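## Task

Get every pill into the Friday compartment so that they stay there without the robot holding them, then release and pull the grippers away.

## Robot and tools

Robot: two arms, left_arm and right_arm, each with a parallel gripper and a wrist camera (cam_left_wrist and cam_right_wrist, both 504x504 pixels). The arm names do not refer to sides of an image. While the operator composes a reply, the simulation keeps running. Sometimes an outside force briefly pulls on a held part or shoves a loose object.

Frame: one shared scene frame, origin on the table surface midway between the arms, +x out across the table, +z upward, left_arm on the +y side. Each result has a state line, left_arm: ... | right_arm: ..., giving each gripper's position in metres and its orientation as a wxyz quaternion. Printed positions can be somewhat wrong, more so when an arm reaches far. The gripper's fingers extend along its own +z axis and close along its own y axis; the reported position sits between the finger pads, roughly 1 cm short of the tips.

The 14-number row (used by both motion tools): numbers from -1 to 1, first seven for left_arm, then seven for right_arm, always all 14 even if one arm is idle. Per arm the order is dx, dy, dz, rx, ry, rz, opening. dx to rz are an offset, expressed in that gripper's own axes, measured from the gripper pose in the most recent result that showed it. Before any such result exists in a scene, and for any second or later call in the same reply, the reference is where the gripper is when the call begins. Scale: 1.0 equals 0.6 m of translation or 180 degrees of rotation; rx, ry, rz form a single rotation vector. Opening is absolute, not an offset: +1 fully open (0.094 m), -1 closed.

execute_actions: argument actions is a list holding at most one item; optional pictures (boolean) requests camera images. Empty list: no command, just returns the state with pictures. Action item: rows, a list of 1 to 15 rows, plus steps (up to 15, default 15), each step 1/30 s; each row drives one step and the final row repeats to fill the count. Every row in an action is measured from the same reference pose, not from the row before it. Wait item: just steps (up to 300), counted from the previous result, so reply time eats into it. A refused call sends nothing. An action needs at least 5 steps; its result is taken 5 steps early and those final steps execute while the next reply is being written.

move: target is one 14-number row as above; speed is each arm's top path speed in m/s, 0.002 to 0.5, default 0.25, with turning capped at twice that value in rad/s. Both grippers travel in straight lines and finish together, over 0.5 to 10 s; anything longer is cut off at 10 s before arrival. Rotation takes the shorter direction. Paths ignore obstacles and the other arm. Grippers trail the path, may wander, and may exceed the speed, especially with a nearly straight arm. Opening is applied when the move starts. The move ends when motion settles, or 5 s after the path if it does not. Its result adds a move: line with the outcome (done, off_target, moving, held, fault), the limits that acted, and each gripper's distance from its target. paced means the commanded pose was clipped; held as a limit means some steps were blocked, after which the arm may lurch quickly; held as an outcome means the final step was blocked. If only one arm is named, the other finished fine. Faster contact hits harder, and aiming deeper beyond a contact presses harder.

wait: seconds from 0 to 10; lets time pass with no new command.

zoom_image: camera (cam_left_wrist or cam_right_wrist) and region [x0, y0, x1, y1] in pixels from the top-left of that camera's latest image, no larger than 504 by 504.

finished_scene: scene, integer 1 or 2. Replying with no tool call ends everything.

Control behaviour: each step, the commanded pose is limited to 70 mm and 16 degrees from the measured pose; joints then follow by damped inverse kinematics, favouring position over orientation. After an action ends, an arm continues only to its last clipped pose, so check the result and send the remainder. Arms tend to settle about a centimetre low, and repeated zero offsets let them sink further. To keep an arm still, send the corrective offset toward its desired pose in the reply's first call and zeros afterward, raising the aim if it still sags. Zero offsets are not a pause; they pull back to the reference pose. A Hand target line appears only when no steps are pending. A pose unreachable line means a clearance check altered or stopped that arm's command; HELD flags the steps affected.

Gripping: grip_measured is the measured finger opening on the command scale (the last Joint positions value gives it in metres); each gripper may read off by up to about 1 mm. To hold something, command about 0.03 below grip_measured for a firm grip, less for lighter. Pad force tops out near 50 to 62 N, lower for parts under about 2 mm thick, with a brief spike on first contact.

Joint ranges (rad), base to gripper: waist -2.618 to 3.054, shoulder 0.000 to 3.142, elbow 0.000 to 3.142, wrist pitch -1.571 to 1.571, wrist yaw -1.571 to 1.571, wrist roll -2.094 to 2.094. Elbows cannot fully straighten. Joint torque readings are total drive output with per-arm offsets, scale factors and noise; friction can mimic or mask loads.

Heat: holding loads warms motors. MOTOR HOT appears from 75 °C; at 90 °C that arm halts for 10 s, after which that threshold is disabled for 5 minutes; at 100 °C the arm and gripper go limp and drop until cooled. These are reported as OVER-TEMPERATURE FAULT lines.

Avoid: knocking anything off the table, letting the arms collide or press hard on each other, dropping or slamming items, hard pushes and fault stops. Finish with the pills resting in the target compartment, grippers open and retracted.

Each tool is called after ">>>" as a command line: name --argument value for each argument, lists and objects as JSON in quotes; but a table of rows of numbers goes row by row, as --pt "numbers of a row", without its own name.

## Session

>>> execute_actions --actions '[]'

Scene clock: 0.00 s of 5400.00 s.
left_arm: end_effector_position=(+0.2252, +0.1554, +0.2666) grip_measured=+1.000 end_effector_quat_wxyz=(+0.609, +0.572, +0.518, -0.183) | right_arm: end_effector_position=(+0.3213, -0.3820, +0.2042) grip_measured=+1.000 end_effector_quat_wxyz=(+0.570, -0.301, +0.761, +0.074)
Joint positions: left_arm=[-0.084  1.016  0.75  -0.266  1.182  1.041  0.094] | right_arm=[-1.128  1.527  1.098 -1.132 -1.224 -1.809  0.094]
Joint velocities: left_arm=[-0.002 -0.007 -0.007 -0.037 -0.022  0.007  0.   ] | right_arm=[ 0.027  0.002 -0.002 -0.007 -0.066 -0.007  0.   ]
Joint torques (N m, as the arm reports them, + toward a larger angle): no reading
Motor temperatures (°C, as the motors report them): left_arm=[25 26 25 23 24 25] | right_arm=[22 22 24 25 24 24]
Hand target (left_arm): +0.223, +0.154, +0.273; +0.612, +0.573, +0.512, -0.184
Hand target (right_arm): +0.321, -0.381, +0.206; +0.574, -0.298, +0.759, +0.078

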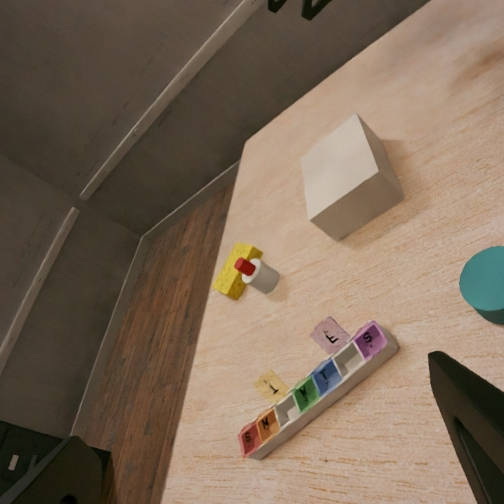

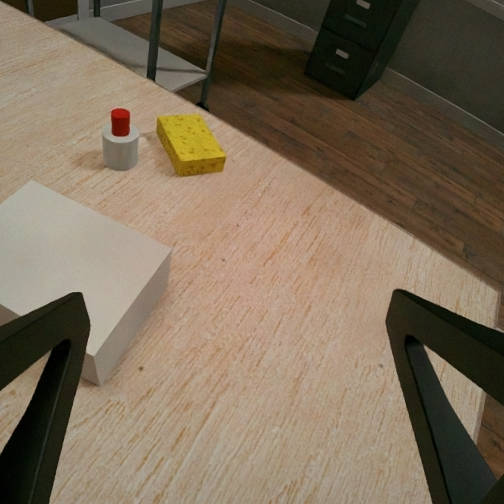

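>>> move --target '[0.11,0.084,-0.266,-0.298,0.21,-0.295,1,-0.507,0.377,0.123,0,0.158,0.231,1]'

Scene clock: 4.03 s of 5400.00 s.
left_arm: end_effector_position=(+0.2209, +0.3369, +0.2568) grip_measured=+1.000 end_effector_quat_wxyz=(+0.452, +0.001, +0.892, +0.001) | right_arm: end_effector_position=(+0.3164, -0.0511, +0.4100) grip_measured=+1.000 end_effector_quat_wxyz=(+0.317, -0.023, +0.927, +0.199)
Joint positions: left_arm=[ 0.161  0.813  0.959 -0.808  0.278  0.216  0.094] | right_arm=[ 0.561  1.532  2.25  -1.522  0.029  0.566  0.094]
Joint velocities: left_arm=[-0.002  0.002  0.007  0.066 -0.022 -0.022  0.   ] | right_arm=[-0.002  0.002  0.017 -0.037 -0.066  0.022  0.   ]
Joint torques (N m, as the arm reports them, + toward a larger angle): left_arm=[-0.5   0.75  9.15  1.25  0.06 -0.08] | right_arm=[ 0.68 -2.81  6.08  1.92  0.11  0.06]
Motor temperatures (°C, as the motors report them): left_arm=[25 26 26 24 24 25] | right_arm=[22 23 25 26 24 24]
Hand target (left_arm): +0.224, +0.336, +0.267; +0.459, +0.003, +0.889, +0.002
Hand target (right_arm): +0.314, -0.051, +0.409; +0.312, -0.023, +0.930, +0.193
Off the commanded pose (left_arm): 0.011 m, 1 deg.
Off the commanded pose (right_arm): 0.008 m, 1 deg.
Kept back: nothing.
move: off_target (left_arm)

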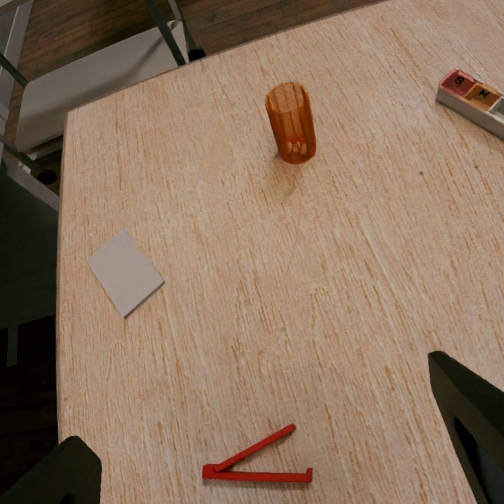

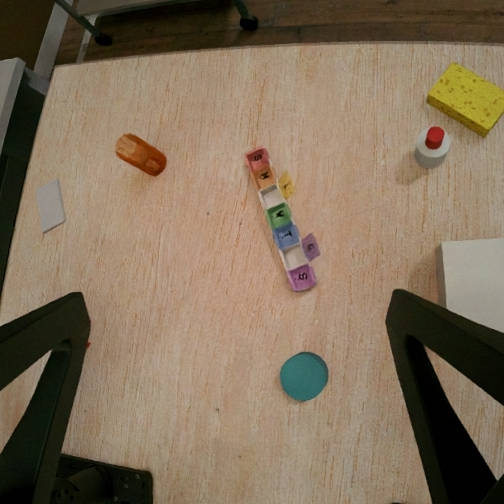

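>>> move --target '[0.045,-0.062,0.466,0,-0.15,0,1,0,0,0,0,0,0,1]'

Scene clock: 6.47 s of 5400.00 s.
left_arm: end_effector_position=(+0.4230, +0.3000, +0.0562) grip_measured=+1.000 end_effector_quat_wxyz=(+0.633, +0.001, +0.774, +0.003) | right_arm: end_effector_position=(+0.3169, -0.0508, +0.4106) grip_measured=+1.000 end_effector_quat_wxyz=(+0.319, -0.022, +0.926, +0.200)
Joint positions: left_arm=[-0.167  2.091  0.564  1.327  0.017  0.009  0.094] | right_arm=[ 0.561  1.532  2.25  -1.518  0.03   0.567  0.094]
Joint velocities: left_arm=[ 0.017  0.017 -0.017 -0.066  0.022 -0.066  0.   ] | right_arm=[-0.027 -0.017 -0.007  0.051 -0.022  0.007  0.   ]
Joint torques (N m, as the arm reports them, + toward a larger angle): left_arm=[-0.58 -7.46  5.41  1.7  -0.13 -0.08] | right_arm=[-0.1  -3.72  4.28  2.19  0.02  0.  ]
Motor temperatures (°C, as the motors report them): left_arm=[25 26 26 24 24 25] | right_arm=[22 23 25 26 24 24]
Hand target (left_arm): +0.431, +0.297, +0.066; +0.648, -0.001, +0.761, +0.001
Hand target (right_arm): +0.316, -0.051, +0.410; +0.317, -0.022, +0.927, +0.199
Off the commanded pose (left_arm): 0.015 m, 2 deg.
Off the commanded pose (right_arm): 0.001 m, 0 deg.
Kept back: nothing.
move: off_target (left_arm); limits=paced

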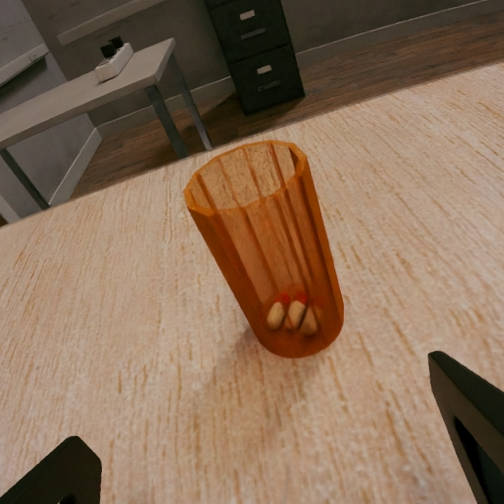

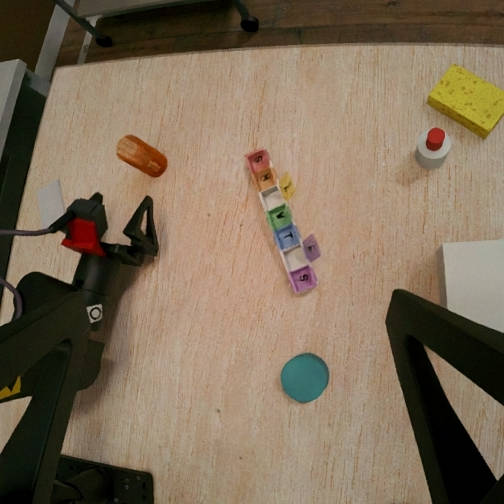

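>>> move --target '[-0.025,-0.01,0.14,0,0,0,1,0,0,0,0,0,0,1]' --speed 0.1

Scene clock: 8.10 s of 5400.00 s.
left_arm: end_effector_position=(+0.5007, +0.2969, +0.0480) grip_measured=+1.000 end_effector_quat_wxyz=(+0.626, +0.002, +0.780, +0.004) | right_arm: end_effector_position=(+0.3174, -0.0505, +0.4111) grip_measured=+1.000 end_effector_quat_wxyz=(+0.320, -0.022, +0.926, +0.201)
Joint positions: left_arm=[-0.18   2.241  0.91   1.112  0.004  0.009  0.094] | right_arm=[ 0.561  1.532  2.25  -1.515  0.03   0.567  0.094]
Joint velocities: left_arm=[-0.002 -0.022  0.007 -0.051  0.037 -0.007  0.   ] | right_arm=[-0.002 -0.012  0.007 -0.037 -0.037  0.007  0.   ]
Joint torques (N m, as the arm reports them, + toward a larger angle): left_arm=[ -0.62 -10.04   6.46   1.49  -0.14  -0.06] | right_arm=[-0.13 -3.72  4.31  2.19  0.02  0.01]
Motor temperatures (°C, as the motors report them): left_arm=[25 26 26 25 24 25] | right_arm=[22 23 25 27 24 24]
Hand target (left_arm): +0.508, +0.294, +0.054; +0.633, +0.001, +0.774, +0.003
Hand target (right_arm): +0.317, -0.051, +0.411; +0.319, -0.022, +0.926, +0.200
Off the commanded pose (left_arm): 0.010 m, 1 deg.
Off the commanded pose (right_arm): 0.001 m, 0 deg.
Kept back: nothing.
move: done

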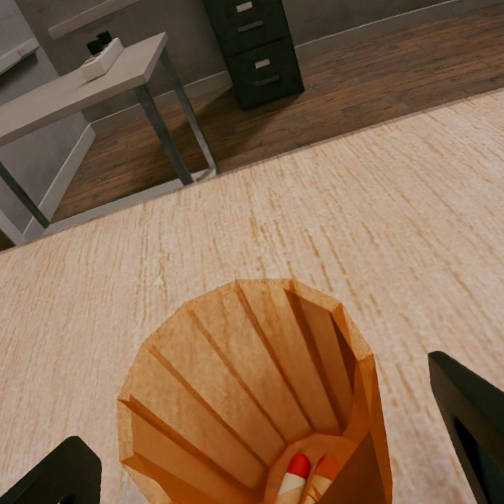

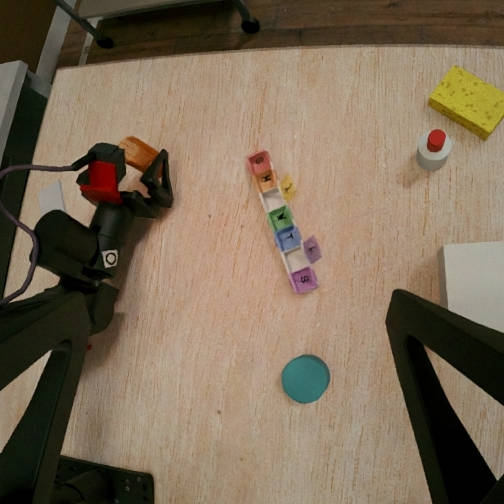

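>>> move --target '[-0.008,0,0.045,0,0,0,1,0,0,0,0,0,0,1]' --speed 0.05

>>> move --target '[0,0,0,0,0,0,-0.19,0,0,0,0,0,0,1]'

>>> move --target '[-0.15,0,-0.03,0,0,0,-0.19,0,0,0,0,0,0,1]' --speed 0.12

Scene clock: 9.37 s of 5400.00 s.
left_arm: end_effector_position=(+0.5205, +0.2971, +0.0404) grip_measured=+1.000 end_effector_quat_wxyz=(+0.618, +0.002, +0.786, +0.004) | right_arm: end_effector_position=(+0.3179, -0.0501, +0.4117) grip_measured=+1.000 end_effector_quat_wxyz=(+0.321, -0.022, +0.925, +0.202)
Joint positions: left_arm=[-0.18   2.292  1.009  1.045  0.004  0.009  0.094] | right_arm=[ 0.561  1.532  2.25  -1.512  0.03   0.567  0.094]
Joint velocities: left_arm=[ 0.012  0.012 -0.002  0.007  0.022  0.037  0.   ] | right_arm=[-0.002  0.007  0.002  0.051 -0.007  0.037  0.   ]
Joint torques (N m, as the arm reports them, + toward a larger angle): left_arm=[  0.   -10.64   6.78   1.5   -0.02  -0.02] | right_arm=[-0.11 -3.76  4.29  2.2   0.02 -0.01]
Motor temperatures (°C, as the motors report them): left_arm=[25 26 26 25 24 25] | right_arm=[22 23 25 27 24 24]
Hand target (left_arm): +0.528, +0.297, +0.047; +0.626, +0.002, +0.780, +0.004
Hand target (right_arm): +0.317, -0.050, +0.411; +0.320, -0.022, +0.926, +0.201
Off the commanded pose (left_arm): 0.010 m, 1 deg.
Off the commanded pose (right_arm): 0.001 m, 0 deg.
Kept back: nothing.
move: done

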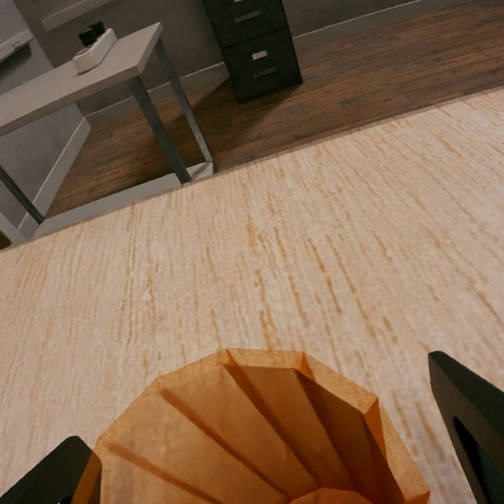

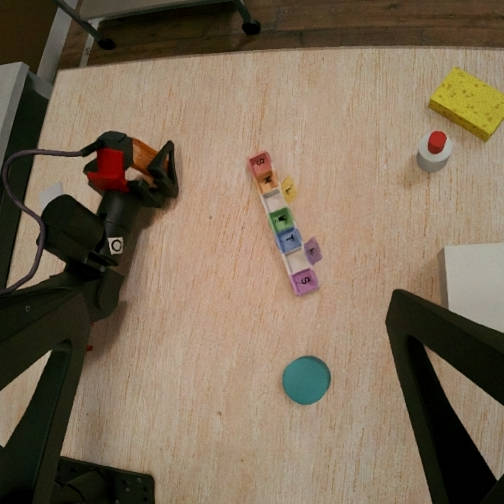

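Scene clock: 9.87 s of 5400.00 s.
left_arm: end_effector_position=(+0.5204, +0.2971, +0.0402) grip_measured=-0.156 end_effector_quat_wxyz=(+0.618, +0.002, +0.786, +0.004) | right_arm: end_effector_position=(+0.3183, -0.0498, +0.4122) grip_measured=+1.000 end_effector_quat_wxyz=(+0.322, -0.022, +0.925, +0.202)
Joint positions: left_arm=[-0.18   2.292  1.009  1.044  0.004  0.009  0.04 ] | right_arm=[ 0.561  1.532  2.25  -1.509  0.03   0.567  0.094]
Joint velocities: left_arm=[ 0.007 -0.007 -0.032  0.037 -0.022  0.007 -0.   ] | right_arm=[ 0.012  0.002  0.017 -0.007  0.007  0.051  0.   ]
Joint torques (N m, as the arm reports them, + toward a larger angle): left_arm=[ -0.01 -11.18   4.75   1.51  -0.02  -0.03] | right_arm=[-0.12 -3.74  4.3   2.19  0.03 -0.01]
Motor temperatures (°C, as the motors report them): left_arm=[25 26 26 25 24 25] | right_arm=[22 23 25 27 24 24]
Hand target (left_arm): +0.520, +0.297, +0.040; +0.618, +0.001, +0.786, +0.004
Hand target (right_arm): +0.318, -0.050, +0.412; +0.321, -0.022, +0.925, +0.202
Off the commanded pose (left_arm): 0.000 m, 0 deg.
Off the commanded pose (right_arm): 0.001 m, 0 deg.
Kept back: nothing.
move: done

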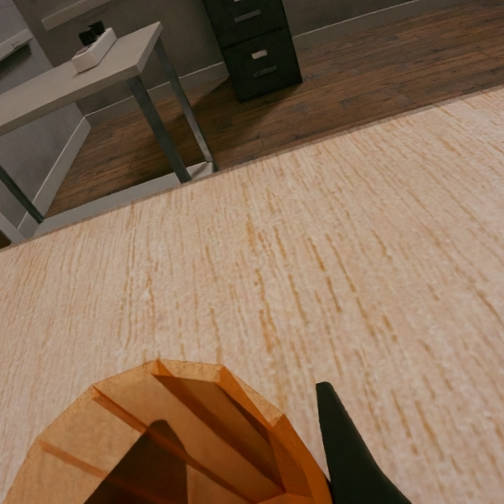

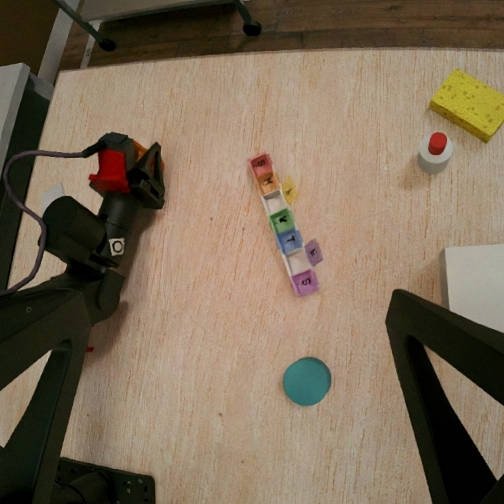

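Scene clock: 11.27 s of 5400.00 s.
left_arm: end_effector_position=(+0.5180, +0.2971, +0.1066) grip_measured=-0.156 end_effector_quat_wxyz=(+0.597, +0.001, +0.803, +0.004) | right_arm: end_effector_position=(+0.3188, -0.0495, +0.4128) grip_measured=+1.000 end_effector_quat_wxyz=(+0.324, -0.022, +0.924, +0.203)
Joint positions: left_arm=[-0.18   2.046  1.039  0.715  0.004  0.009  0.04 ] | right_arm=[ 0.561  1.532  2.25  -1.505  0.03   0.567  0.094]
Joint velocities: left_arm=[ 0.007 -0.012  0.002  0.051 -0.007 -0.022 -0.001] | right_arm=[-0.007 -0.017  0.007  0.007 -0.037  0.007  0.   ]
Joint torques (N m, as the arm reports them, + toward a larger angle): left_arm=[  0.02 -12.88   7.82   1.51   0.01  -0.05] | right_arm=[-0.11 -3.74  4.31  2.19  0.01 -0.02]
Motor temperatures (°C, as the motors report them): left_arm=[25 27 26 25 24 25] | right_arm=[22 23 25 27 24 24]
Hand target (left_arm): +0.524, +0.297, +0.133; +0.618, +0.002, +0.786, +0.004
Hand target (right_arm): +0.318, -0.050, +0.412; +0.322, -0.022, +0.924, +0.202
Off the commanded pose (left_arm): 0.026 m, 3 deg.
Off the commanded pose (right_arm): 0.001 m, 0 deg.
Kept back: nothing.
move: off_target (left_arm)

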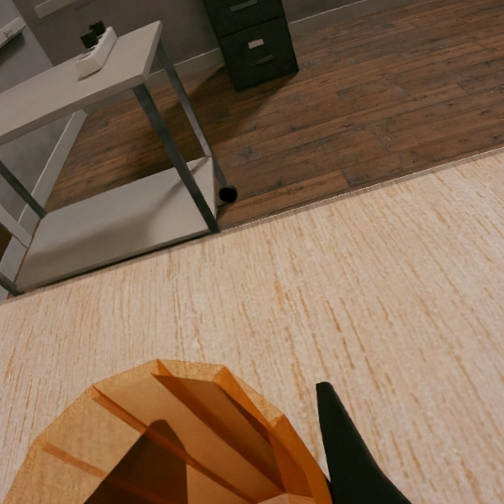

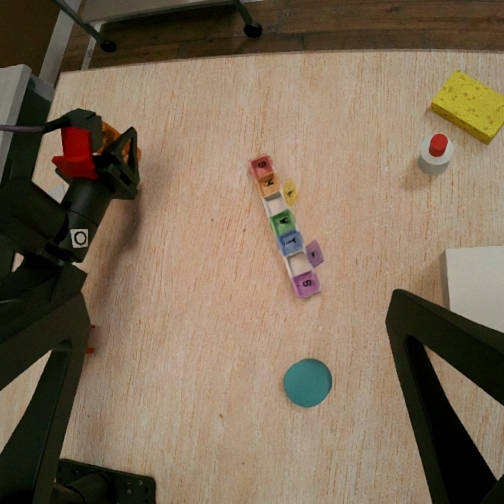

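>>> move --target '[0.08,-0.345,-0.268,0.077,0.174,0.463,-0.19,0.23,-0.26,0.26,-0.227,-0.022,-0.322,1]' --speed 0.2

Scene clock: 16.27 s of 5400.00 s.
left_arm: end_effector_position=(+0.3435, +0.0918, +0.0992) grip_measured=-0.157 end_effector_quat_wxyz=(+0.215, +0.597, +0.713, +0.298) | right_arm: end_effector_position=(+0.3259, -0.1173, +0.1594) grip_measured=+1.000 end_effector_quat_wxyz=(+0.381, -0.566, +0.661, +0.311)
Joint positions: left_arm=[-0.901  1.809  1.229 -0.499 -0.595  0.836  0.04 ] | right_arm=[-0.181  1.493  1.01  -0.983 -1.026 -1.472  0.094]
Joint velocities: left_arm=[ 0.002  0.007 -0.002  0.007 -0.037  0.037 -0.001] | right_arm=[-0.002  0.007 -0.027 -0.11   0.007 -0.037  0.   ]
Joint torques (N m, as the arm reports them, + toward a larger angle): left_arm=[-0.29 -8.36  8.82  0.77 -0.5  -0.05] | right_arm=[-0.99 -3.86  6.1   0.69 -0.66 -0.06]
Motor temperatures (°C, as the motors report them): left_arm=[25 27 27 26 24 25] | right_arm=[22 23 25 27 24 24]
Hand target (left_arm): +0.349, +0.087, +0.109; +0.224, +0.592, +0.712, +0.304
Hand target (right_arm): +0.325, -0.118, +0.160; +0.382, -0.558, +0.663, +0.323
Off the commanded pose (left_arm): 0.010 m, 1 deg.
Off the commanded pose (right_arm): 0.004 m, 2 deg.
Kept back: nothing.
move: done

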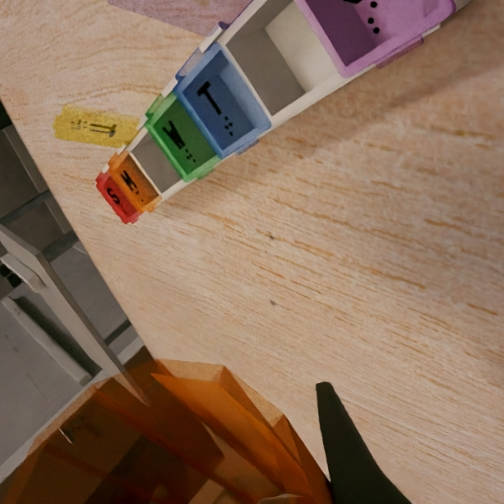

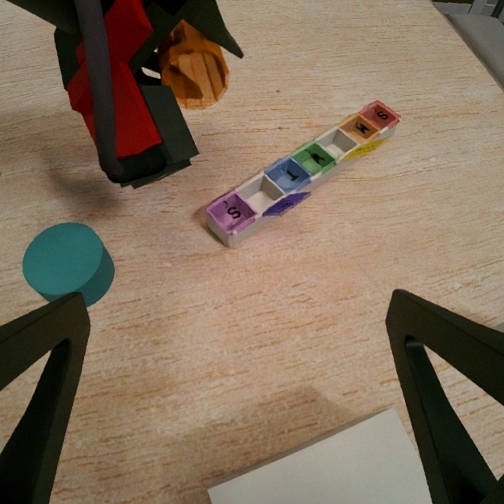

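>>> move --target '[-0.066,0.028,0.072,0,0,0,-0.19,0,0,0,0,0,0,1]' --speed 0.08

Scene clock: 17.60 s of 5400.00 s.
left_arm: end_effector_position=(+0.3801, +0.0674, +0.0645) grip_measured=-0.157 end_effector_quat_wxyz=(+0.195, +0.608, +0.710, +0.298) | right_arm: end_effector_position=(+0.3256, -0.1174, +0.1591) grip_measured=+1.000 end_effector_quat_wxyz=(+0.381, -0.567, +0.661, +0.310)
Joint positions: left_arm=[-0.887  2.032  1.407 -0.487 -0.586  0.859  0.04 ] | right_arm=[-0.181  1.493  1.01  -0.985 -1.024 -1.476  0.094]
Joint velocities: left_arm=[-0.007 -0.002 -0.002 -0.022 -0.051 -0.022 -0.   ] | right_arm=[-0.007 -0.002  0.012  0.022 -0.007 -0.037  0.   ]
Joint torques (N m, as the arm reports them, + toward a larger angle): left_arm=[  0.53 -10.7    8.71   0.86  -0.31   0.02] | right_arm=[-0.13 -4.81  5.85  0.93 -0.5   0.03]
Motor temperatures (°C, as the motors report them): left_arm=[25 27 27 26 24 25] | right_arm=[22 23 25 27 24 24]
Hand target (left_arm): +0.391, +0.063, +0.077; +0.215, +0.597, +0.713, +0.298
Hand target (right_arm): +0.326, -0.117, +0.159; +0.381, -0.566, +0.661, +0.311
Off the commanded pose (left_arm): 0.018 m, 3 deg.
Off the commanded pose (right_arm): 0.000 m, 0 deg.
Kept back: nothing.
move: off_target (left_arm)

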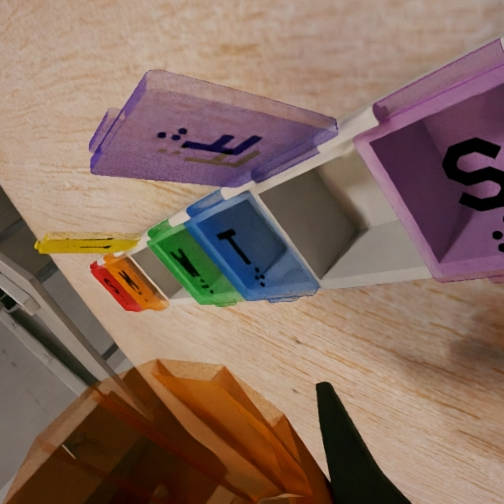

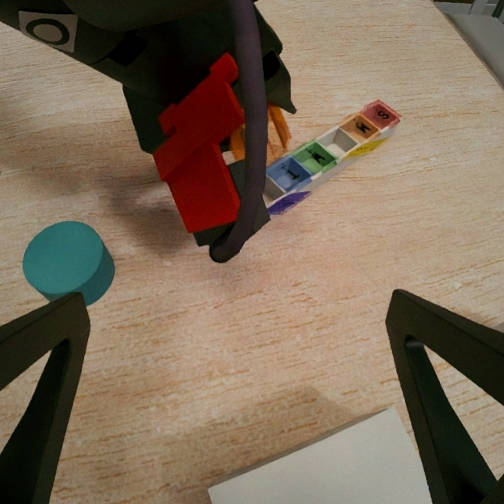

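>>> move --target '[-0.028,0.025,-0.015,-0.008,0.032,0.03,-0.19,0,-0.13,0,0,0,0,1]' --speed 0.08

>>> zoom_image --camera "cam_right_wrist" --region '[40,50,290,300]'

Scene clock: 19.30 s of 5400.00 s.
left_arm: end_effector_position=(+0.3839, +0.0560, +0.0699) grip_measured=-0.157 end_effector_quat_wxyz=(+0.143, +0.627, +0.687, +0.338) | right_arm: end_effector_position=(+0.3990, -0.1262, +0.1578) grip_measured=+1.000 end_effector_quat_wxyz=(+0.380, -0.571, +0.659, +0.309)
Joint positions: left_arm=[-0.928  2.138  1.594 -0.677 -0.681  0.865  0.04 ] | right_arm=[-0.181  1.775  1.308 -1.008 -1.021 -1.491  0.094]
Joint velocities: left_arm=[-0.017 -0.017  0.002 -0.037  0.022  0.051  0.001] | right_arm=[ 0.002  0.007 -0.002 -0.007  0.007  0.007  0.   ]
Joint torques (N m, as the arm reports them, + toward a larger angle): left_arm=[ -0.41 -11.07   8.59   0.53  -0.61  -0.06] | right_arm=[-1.01 -6.38  7.65  0.65 -0.53 -0.08]
Motor temperatures (°C, as the motors report them): left_arm=[25 28 27 25 24 25] | right_arm=[22 23 25 27 24 24]
Hand target (left_arm): +0.388, +0.051, +0.079; +0.153, +0.623, +0.685, +0.345
Hand target (right_arm): +0.402, -0.130, +0.160; +0.381, -0.567, +0.661, +0.310
Off the commanded pose (left_arm): 0.012 m, 1 deg.
Off the commanded pose (right_arm): 0.006 m, 1 deg.
Kept back: nothing.
move: off_target (left_arm)

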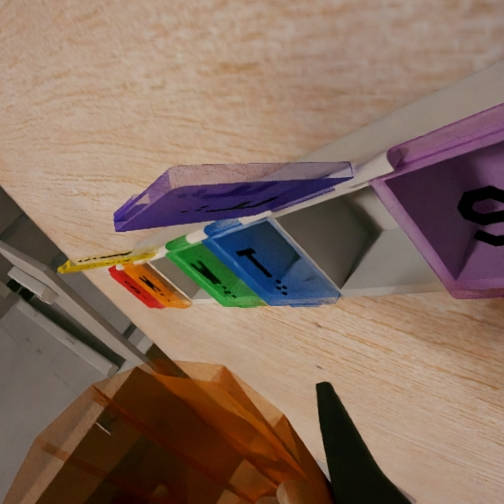

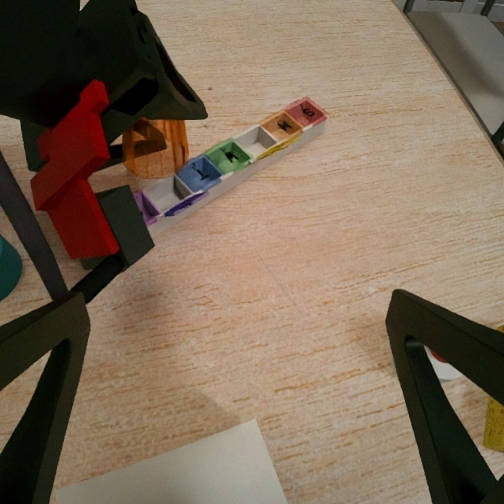

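Region (40, 50, 290, 300) of cam_right_wrist's 504x504 image, scaled by 2.016, with more detail than that image has.

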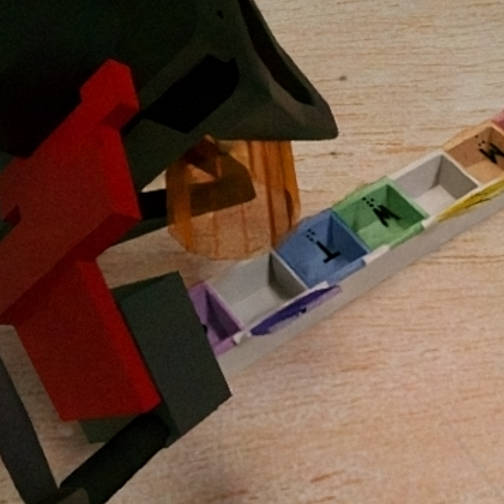

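>>> move --target '[-0.01,0.006,0.003,0,0,0,-0.19,0,0,0,0,0,0,1]' --speed 0.03

>>> zoom_image --camera "cam_right_wrist" --region '[40,50,290,300]'

Scene clock: 20.30 s of 5400.00 s.
left_arm: end_effector_position=(+0.3819, +0.0577, +0.0580) grip_measured=-0.157 end_effector_quat_wxyz=(+0.129, +0.633, +0.685, +0.338) | right_arm: end_effector_position=(+0.3989, -0.1264, +0.1576) grip_measured=+1.000 end_effector_quat_wxyz=(+0.379, -0.571, +0.659, +0.308)
Joint positions: left_arm=[-0.928  2.163  1.594 -0.684 -0.68   0.865  0.04 ] | right_arm=[-0.181  1.775  1.309 -1.009 -1.019 -1.491  0.094]
Joint velocities: left_arm=[ 0.002 -0.002 -0.012 -0.022 -0.051 -0.051 -0.   ] | right_arm=[-0.007 -0.002  0.012  0.022  0.007  0.022  0.   ]
Joint torques (N m, as the arm reports them, + toward a larger angle): left_arm=[ -0.18 -11.83   8.86   0.51  -0.38  -0.03] | right_arm=[-0.13 -7.23  5.86  0.89 -0.49  0.  ]
Motor temperatures (°C, as the motors report them): left_arm=[25 28 27 25 24 25] | right_arm=[22 23 25 27 24 24]
Hand target (left_arm): +0.388, +0.051, +0.070; +0.144, +0.627, +0.687, +0.338
Hand target (right_arm): +0.399, -0.126, +0.158; +0.380, -0.571, +0.659, +0.309
Off the commanded pose (left_arm): 0.015 m, 2 deg.
Off the commanded pose (right_arm): 0.000 m, 0 deg.
Kept back: nothing.
move: off_target (left_arm)

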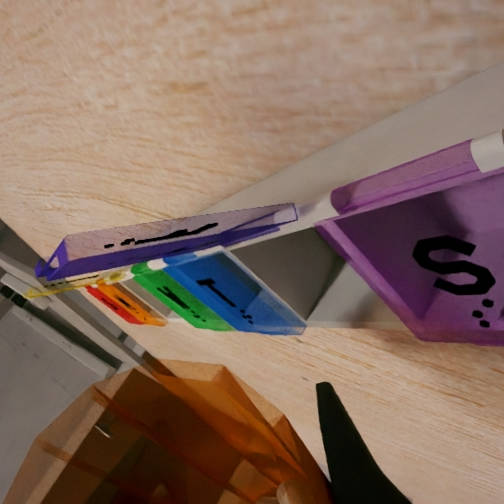

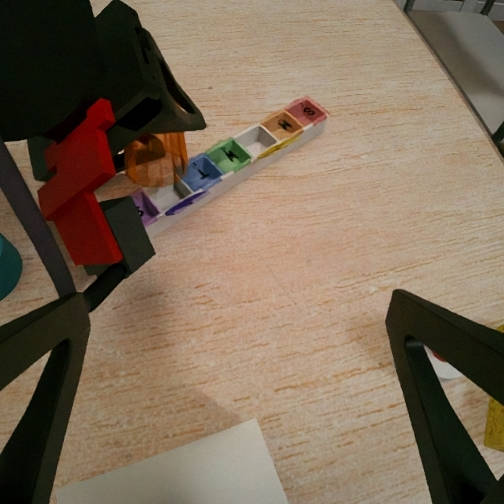

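Region (40, 50, 290, 300) of cam_right_wrist's 504x504 image, scaled by 2.016, with more detail than that image has.

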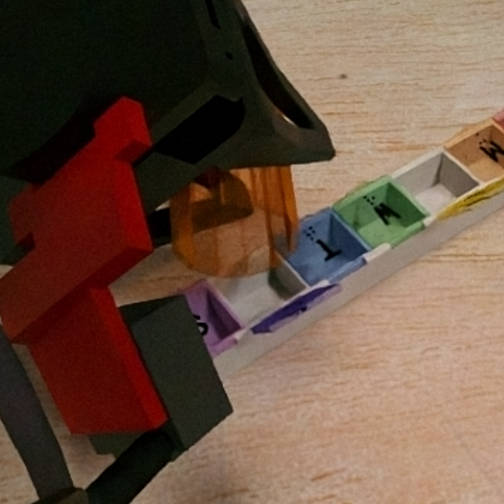

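>>> move --target '[-0.01,0.043,-0.028,-0.018,0.086,0.067,-0.19,0,0,0,0,0,0,1]' --speed 0.04

>>> wait --seconds 1.5

>>> zoom_image --camera "cam_right_wrist" --region '[40,50,290,300]'

Scene clock: 25.27 s of 5400.00 s.
left_arm: end_effector_position=(+0.3875, +0.0548, +0.0749) grip_measured=-0.157 end_effector_quat_wxyz=(+0.000, +0.654, +0.615, +0.440) | right_arm: end_effector_position=(+0.4030, -0.1303, +0.1527) grip_measured=+1.000 end_effector_quat_wxyz=(+0.376, -0.581, +0.662, +0.289)
Joint positions: left_arm=[-0.986  2.413  2.013 -1.146 -0.911  0.847  0.04 ] | right_arm=[-0.181  1.775  1.309 -0.985 -0.984 -1.493  0.094]
Joint velocities: left_arm=[-0.012 -0.007  0.007 -0.081  0.081  0.022  0.   ] | right_arm=[-0.007  0.007 -0.017  0.007 -0.037  0.007  0.   ]
Joint torques (N m, as the arm reports them, + toward a larger angle): left_arm=[ -0.58 -12.79   8.45   0.15  -0.75  -0.08] | right_arm=[-0.09 -7.32  5.89  0.66 -0.81  0.02]
Motor temperatures (°C, as the motors report them): left_arm=[25 28 27 25 24 25] | right_arm=[22 23 25 27 24 24]
Hand target (left_arm): +0.392, +0.047, +0.084; +0.017, +0.646, +0.616, +0.450
Hand target (right_arm): +0.399, -0.126, +0.158; +0.380, -0.571, +0.659, +0.308
Off the commanded pose (left_arm): 0.014 m, 3 deg.
Off the commanded pose (right_arm): 0.007 m, 2 deg.
Kept back: nothing.
move: off_target (left_arm)

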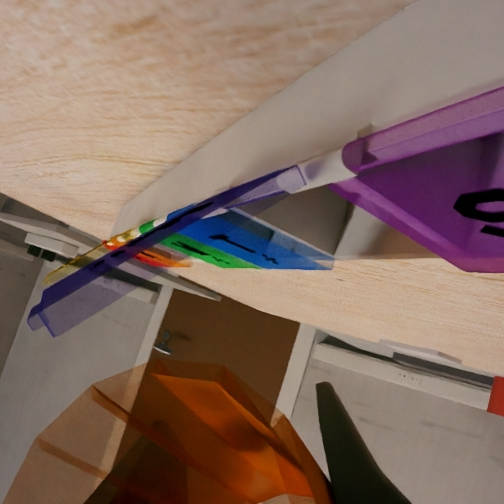

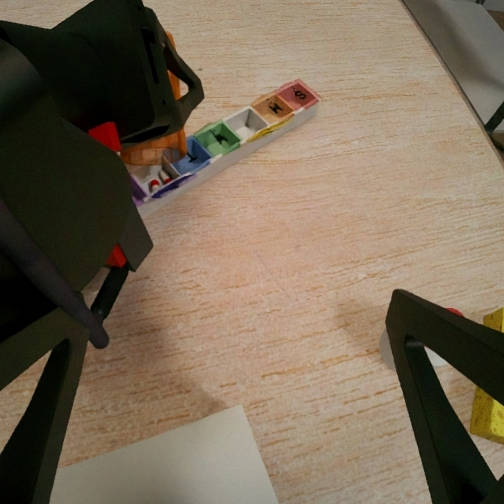

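Scene clock: 26.77 s of 5400.00 s.
left_arm: end_effector_position=(+0.3875, +0.0549, +0.0751) grip_measured=-0.157 end_effector_quat_wxyz=(-0.000, +0.654, +0.615, +0.440) | right_arm: end_effector_position=(+0.4030, -0.1303, +0.1527) grip_measured=+1.000 end_effector_quat_wxyz=(+0.376, -0.581, +0.662, +0.289)
Joint positions: left_arm=[-0.986  2.413  2.013 -1.147 -0.912  0.847  0.04 ] | right_arm=[-0.181  1.775  1.309 -0.985 -0.984 -1.493  0.094]
Joint velocities: left_arm=[-0.017  0.002  0.012  0.037  0.037  0.007 -0.001] | right_arm=[ 0.012  0.017 -0.032  0.022 -0.007 -0.007  0.   ]
Joint torques (N m, as the arm reports them, + toward a larger angle): left_arm=[ -0.66 -12.9    8.42   0.16  -0.77  -0.09] | right_arm=[-0.15 -7.31  5.9   0.66 -0.8   0.02]
Motor temperatures (°C, as the motors report them): left_arm=[25 28 27 25 24 25] | right_arm=[22 24 25 27 24 24]
Hand target (left_arm): +0.392, +0.047, +0.085; +0.017, +0.646, +0.616, +0.450
Hand target (right_arm): +0.399, -0.126, +0.158; +0.380, -0.571, +0.659, +0.308
Off the commanded pose (left_arm): 0.014 m, 2 deg.
Off the commanded pose (right_arm): 0.007 m, 2 deg.
Kept back: nothing.
Steps of this call (steps 1 to 45: nothing new was sent). Readings (end_effector_position):
1: left_arm (+0.3875, +0.0548, +0.0750) | right_arm (+0.4030, -0.1303, +0.1527)
2: left_arm (+0.3875, +0.0548, +0.0750) | right_arm (+0.4030, -0.1303, +0.1527)
4: left_arm (+0.3875, +0.0549, +0.0751) | right_arm (+0.4030, -0.1303, +0.1527)
8: left_arm (+0.3875, +0.0549, +0.0751) | right_arm (+0.4030, -0.1303, +0.1527)
45: the state above

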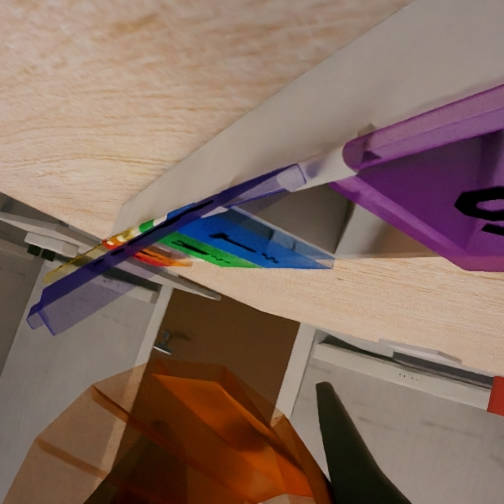

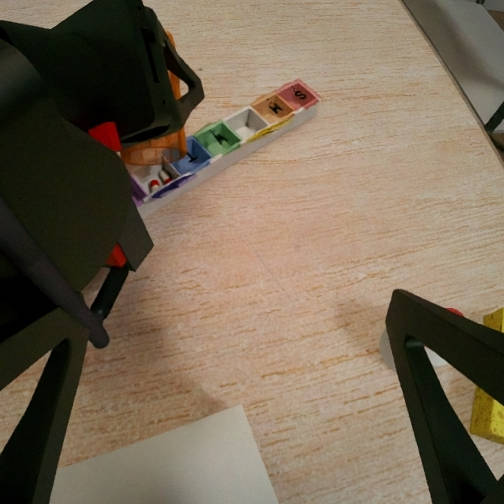

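Region (40, 50, 290, 300) of cam_right_wrist's 504x504 image, scaled by 2.016, with more detail than that image has.

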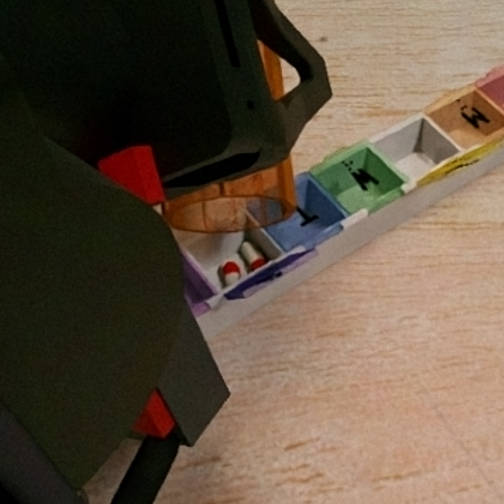

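Arms are touching lightly; back the right off, untilt and lift the left.

>>> move --target '[0.05,0.045,-0.05,0.02,-0.11,-0.08,-0.19,0,0,-0.08,0,0,0,1]' --speed 0.1

Scene clock: 29.53 s of 5400.00 s.
left_arm: end_effector_position=(+0.3856, +0.0553, +0.1120) grip_measured=-0.157 end_effector_quat_wxyz=(+0.121, +0.645, +0.692, +0.300) | right_arm: end_effector_position=(+0.3922, -0.1665, +0.1768) grip_measured=+1.000 end_effector_quat_wxyz=(+0.374, -0.584, +0.660, +0.287)
Joint positions: left_arm=[-0.901  2.138  1.813 -0.94  -0.593  0.882  0.04 ] | right_arm=[-0.295  1.79   1.428 -1.267 -0.981 -1.709  0.094]
Joint velocities: left_arm=[-0.002  0.002 -0.017  0.051 -0.007  0.007  0.   ] | right_arm=[-0.007 -0.002 -0.012 -0.081  0.007 -0.007  0.   ]
Joint torques (N m, as the arm reports them, + toward a larger angle): left_arm=[  0.54 -14.64   5.83   0.72  -0.34  -0.03] | right_arm=[-0.84 -6.15  7.56  0.37 -0.52 -0.07]
Motor temperatures (°C, as the motors report them): left_arm=[25 29 27 25 24 25] | right_arm=[22 24 26 26 24 24]
Hand target (left_arm): +0.388, +0.057, +0.126; +0.140, +0.637, +0.696, +0.300
Hand target (right_arm): +0.395, -0.170, +0.179; +0.376, -0.581, +0.662, +0.290
Off the commanded pose (left_arm): 0.014 m, 2 deg.
Off the commanded pose (right_arm): 0.005 m, 1 deg.
Kept back: nothing.
move: off_target (left_arm)

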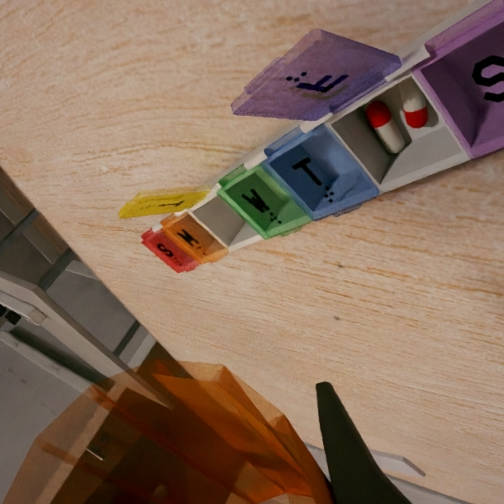

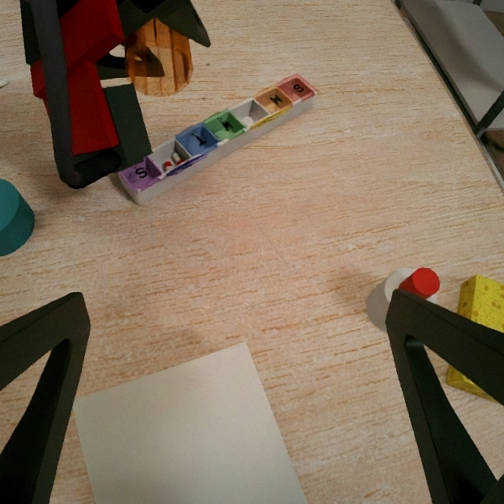

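>>> move --target '[0.325,0.087,0.238,-0.119,-0.244,-0.507,-0.19,0,0,0,0,0,0,1]'

>>> move --target '[0,0,0,0,0,0,-0.19,0,0.2,0.08,0,0,0,1]'

Scene clock: 34.13 s of 5400.00 s.
left_arm: end_effector_position=(+0.4804, +0.2817, +0.0692) grip_measured=-0.156 end_effector_quat_wxyz=(+0.612, +0.001, +0.791, +0.008) | right_arm: end_effector_position=(+0.3918, -0.1666, +0.1766) grip_measured=+1.000 end_effector_quat_wxyz=(+0.373, -0.585, +0.660, +0.287)
Joint positions: left_arm=[-0.227  2.093  0.827  1.013 -0.048  0.003  0.04 ] | right_arm=[-0.295  1.79   1.428 -1.269 -0.98  -1.711  0.094]
Joint velocities: left_arm=[-0.007  0.002  0.012 -0.022 -0.037 -0.007 -0.001] | right_arm=[-0.007 -0.017  0.002 -0.022 -0.037 -0.007  0.   ]
Joint torques (N m, as the arm reports them, + toward a larger angle): left_arm=[ 0.33 -9.15  4.36  1.7   0.07 -0.11] | right_arm=[-0.11 -7.25  5.71  0.61 -0.49  0.  ]
Motor temperatures (°C, as the motors report them): left_arm=[25 29 27 25 24 25] | right_arm=[22 24 26 26 24 24]
Hand target (left_arm): +0.480, +0.283, +0.070; +0.618, -0.001, +0.786, +0.004
Hand target (right_arm): +0.392, -0.167, +0.177; +0.374, -0.584, +0.660, +0.287
Off the commanded pose (left_arm): 0.003 m, 1 deg.
Off the commanded pose (right_arm): 0.000 m, 0 deg.
Kept back: nothing.
move: done

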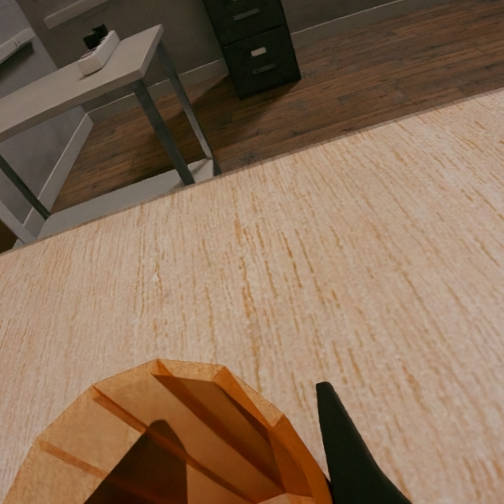

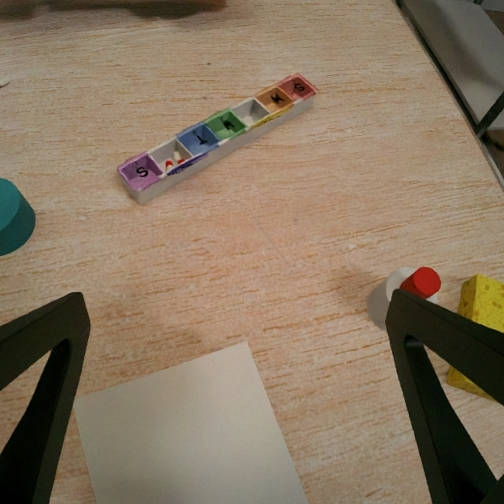

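Scene clock: 35.37 s of 5400.00 s.
left_arm: end_effector_position=(+0.4803, +0.2817, +0.0689) grip_measured=-0.156 end_effector_quat_wxyz=(+0.611, +0.001, +0.791, +0.008) | right_arm: end_effector_position=(+0.2872, -0.1118, +0.1466) grip_measured=+1.000 end_effector_quat_wxyz=(+0.376, -0.585, +0.661, +0.282)
Joint positions: left_arm=[-0.227  2.093  0.827  1.012 -0.048  0.003  0.04 ] | right_arm=[-0.152  1.31   0.836 -0.925 -0.969 -1.444  0.094]
Joint velocities: left_arm=[-0.002 -0.007 -0.017 -0.007 -0.037 -0.066 -0.   ] | right_arm=[ 0.002 -0.002 -0.012  0.081 -0.007  0.022  0.   ]
Joint torques (N m, as the arm reports them, + toward a larger angle): left_arm=[ 0.09 -9.7   4.83  1.5  -0.03  0.  ] | right_arm=[ 0.73 -4.55  4.3   1.05 -0.5   0.07]
Motor temperatures (°C, as the motors report them): left_arm=[25 29 27 26 24 25] | right_arm=[22 24 26 26 24 24]
Hand target (left_arm): +0.480, +0.282, +0.069; +0.612, +0.001, +0.791, +0.008
Hand target (right_arm): +0.281, -0.109, +0.145; +0.373, -0.585, +0.661, +0.287
Off the commanded pose (left_arm): 0.000 m, 0 deg.
Off the commanded pose (right_arm): 0.008 m, 1 deg.
Kept back: nothing.
move: done

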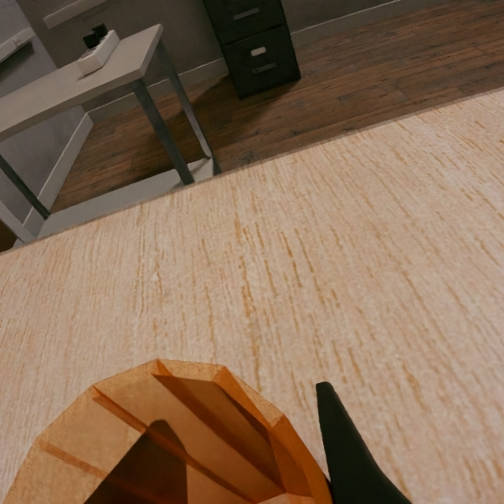

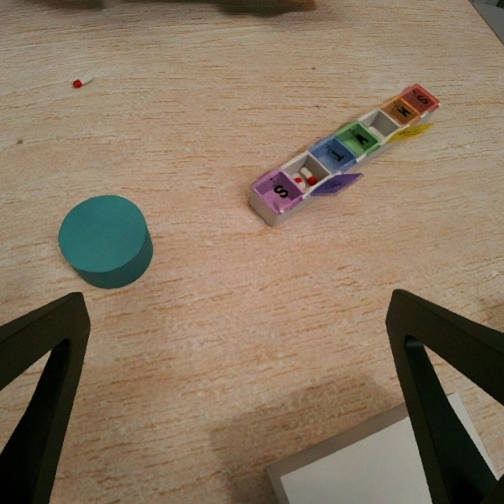

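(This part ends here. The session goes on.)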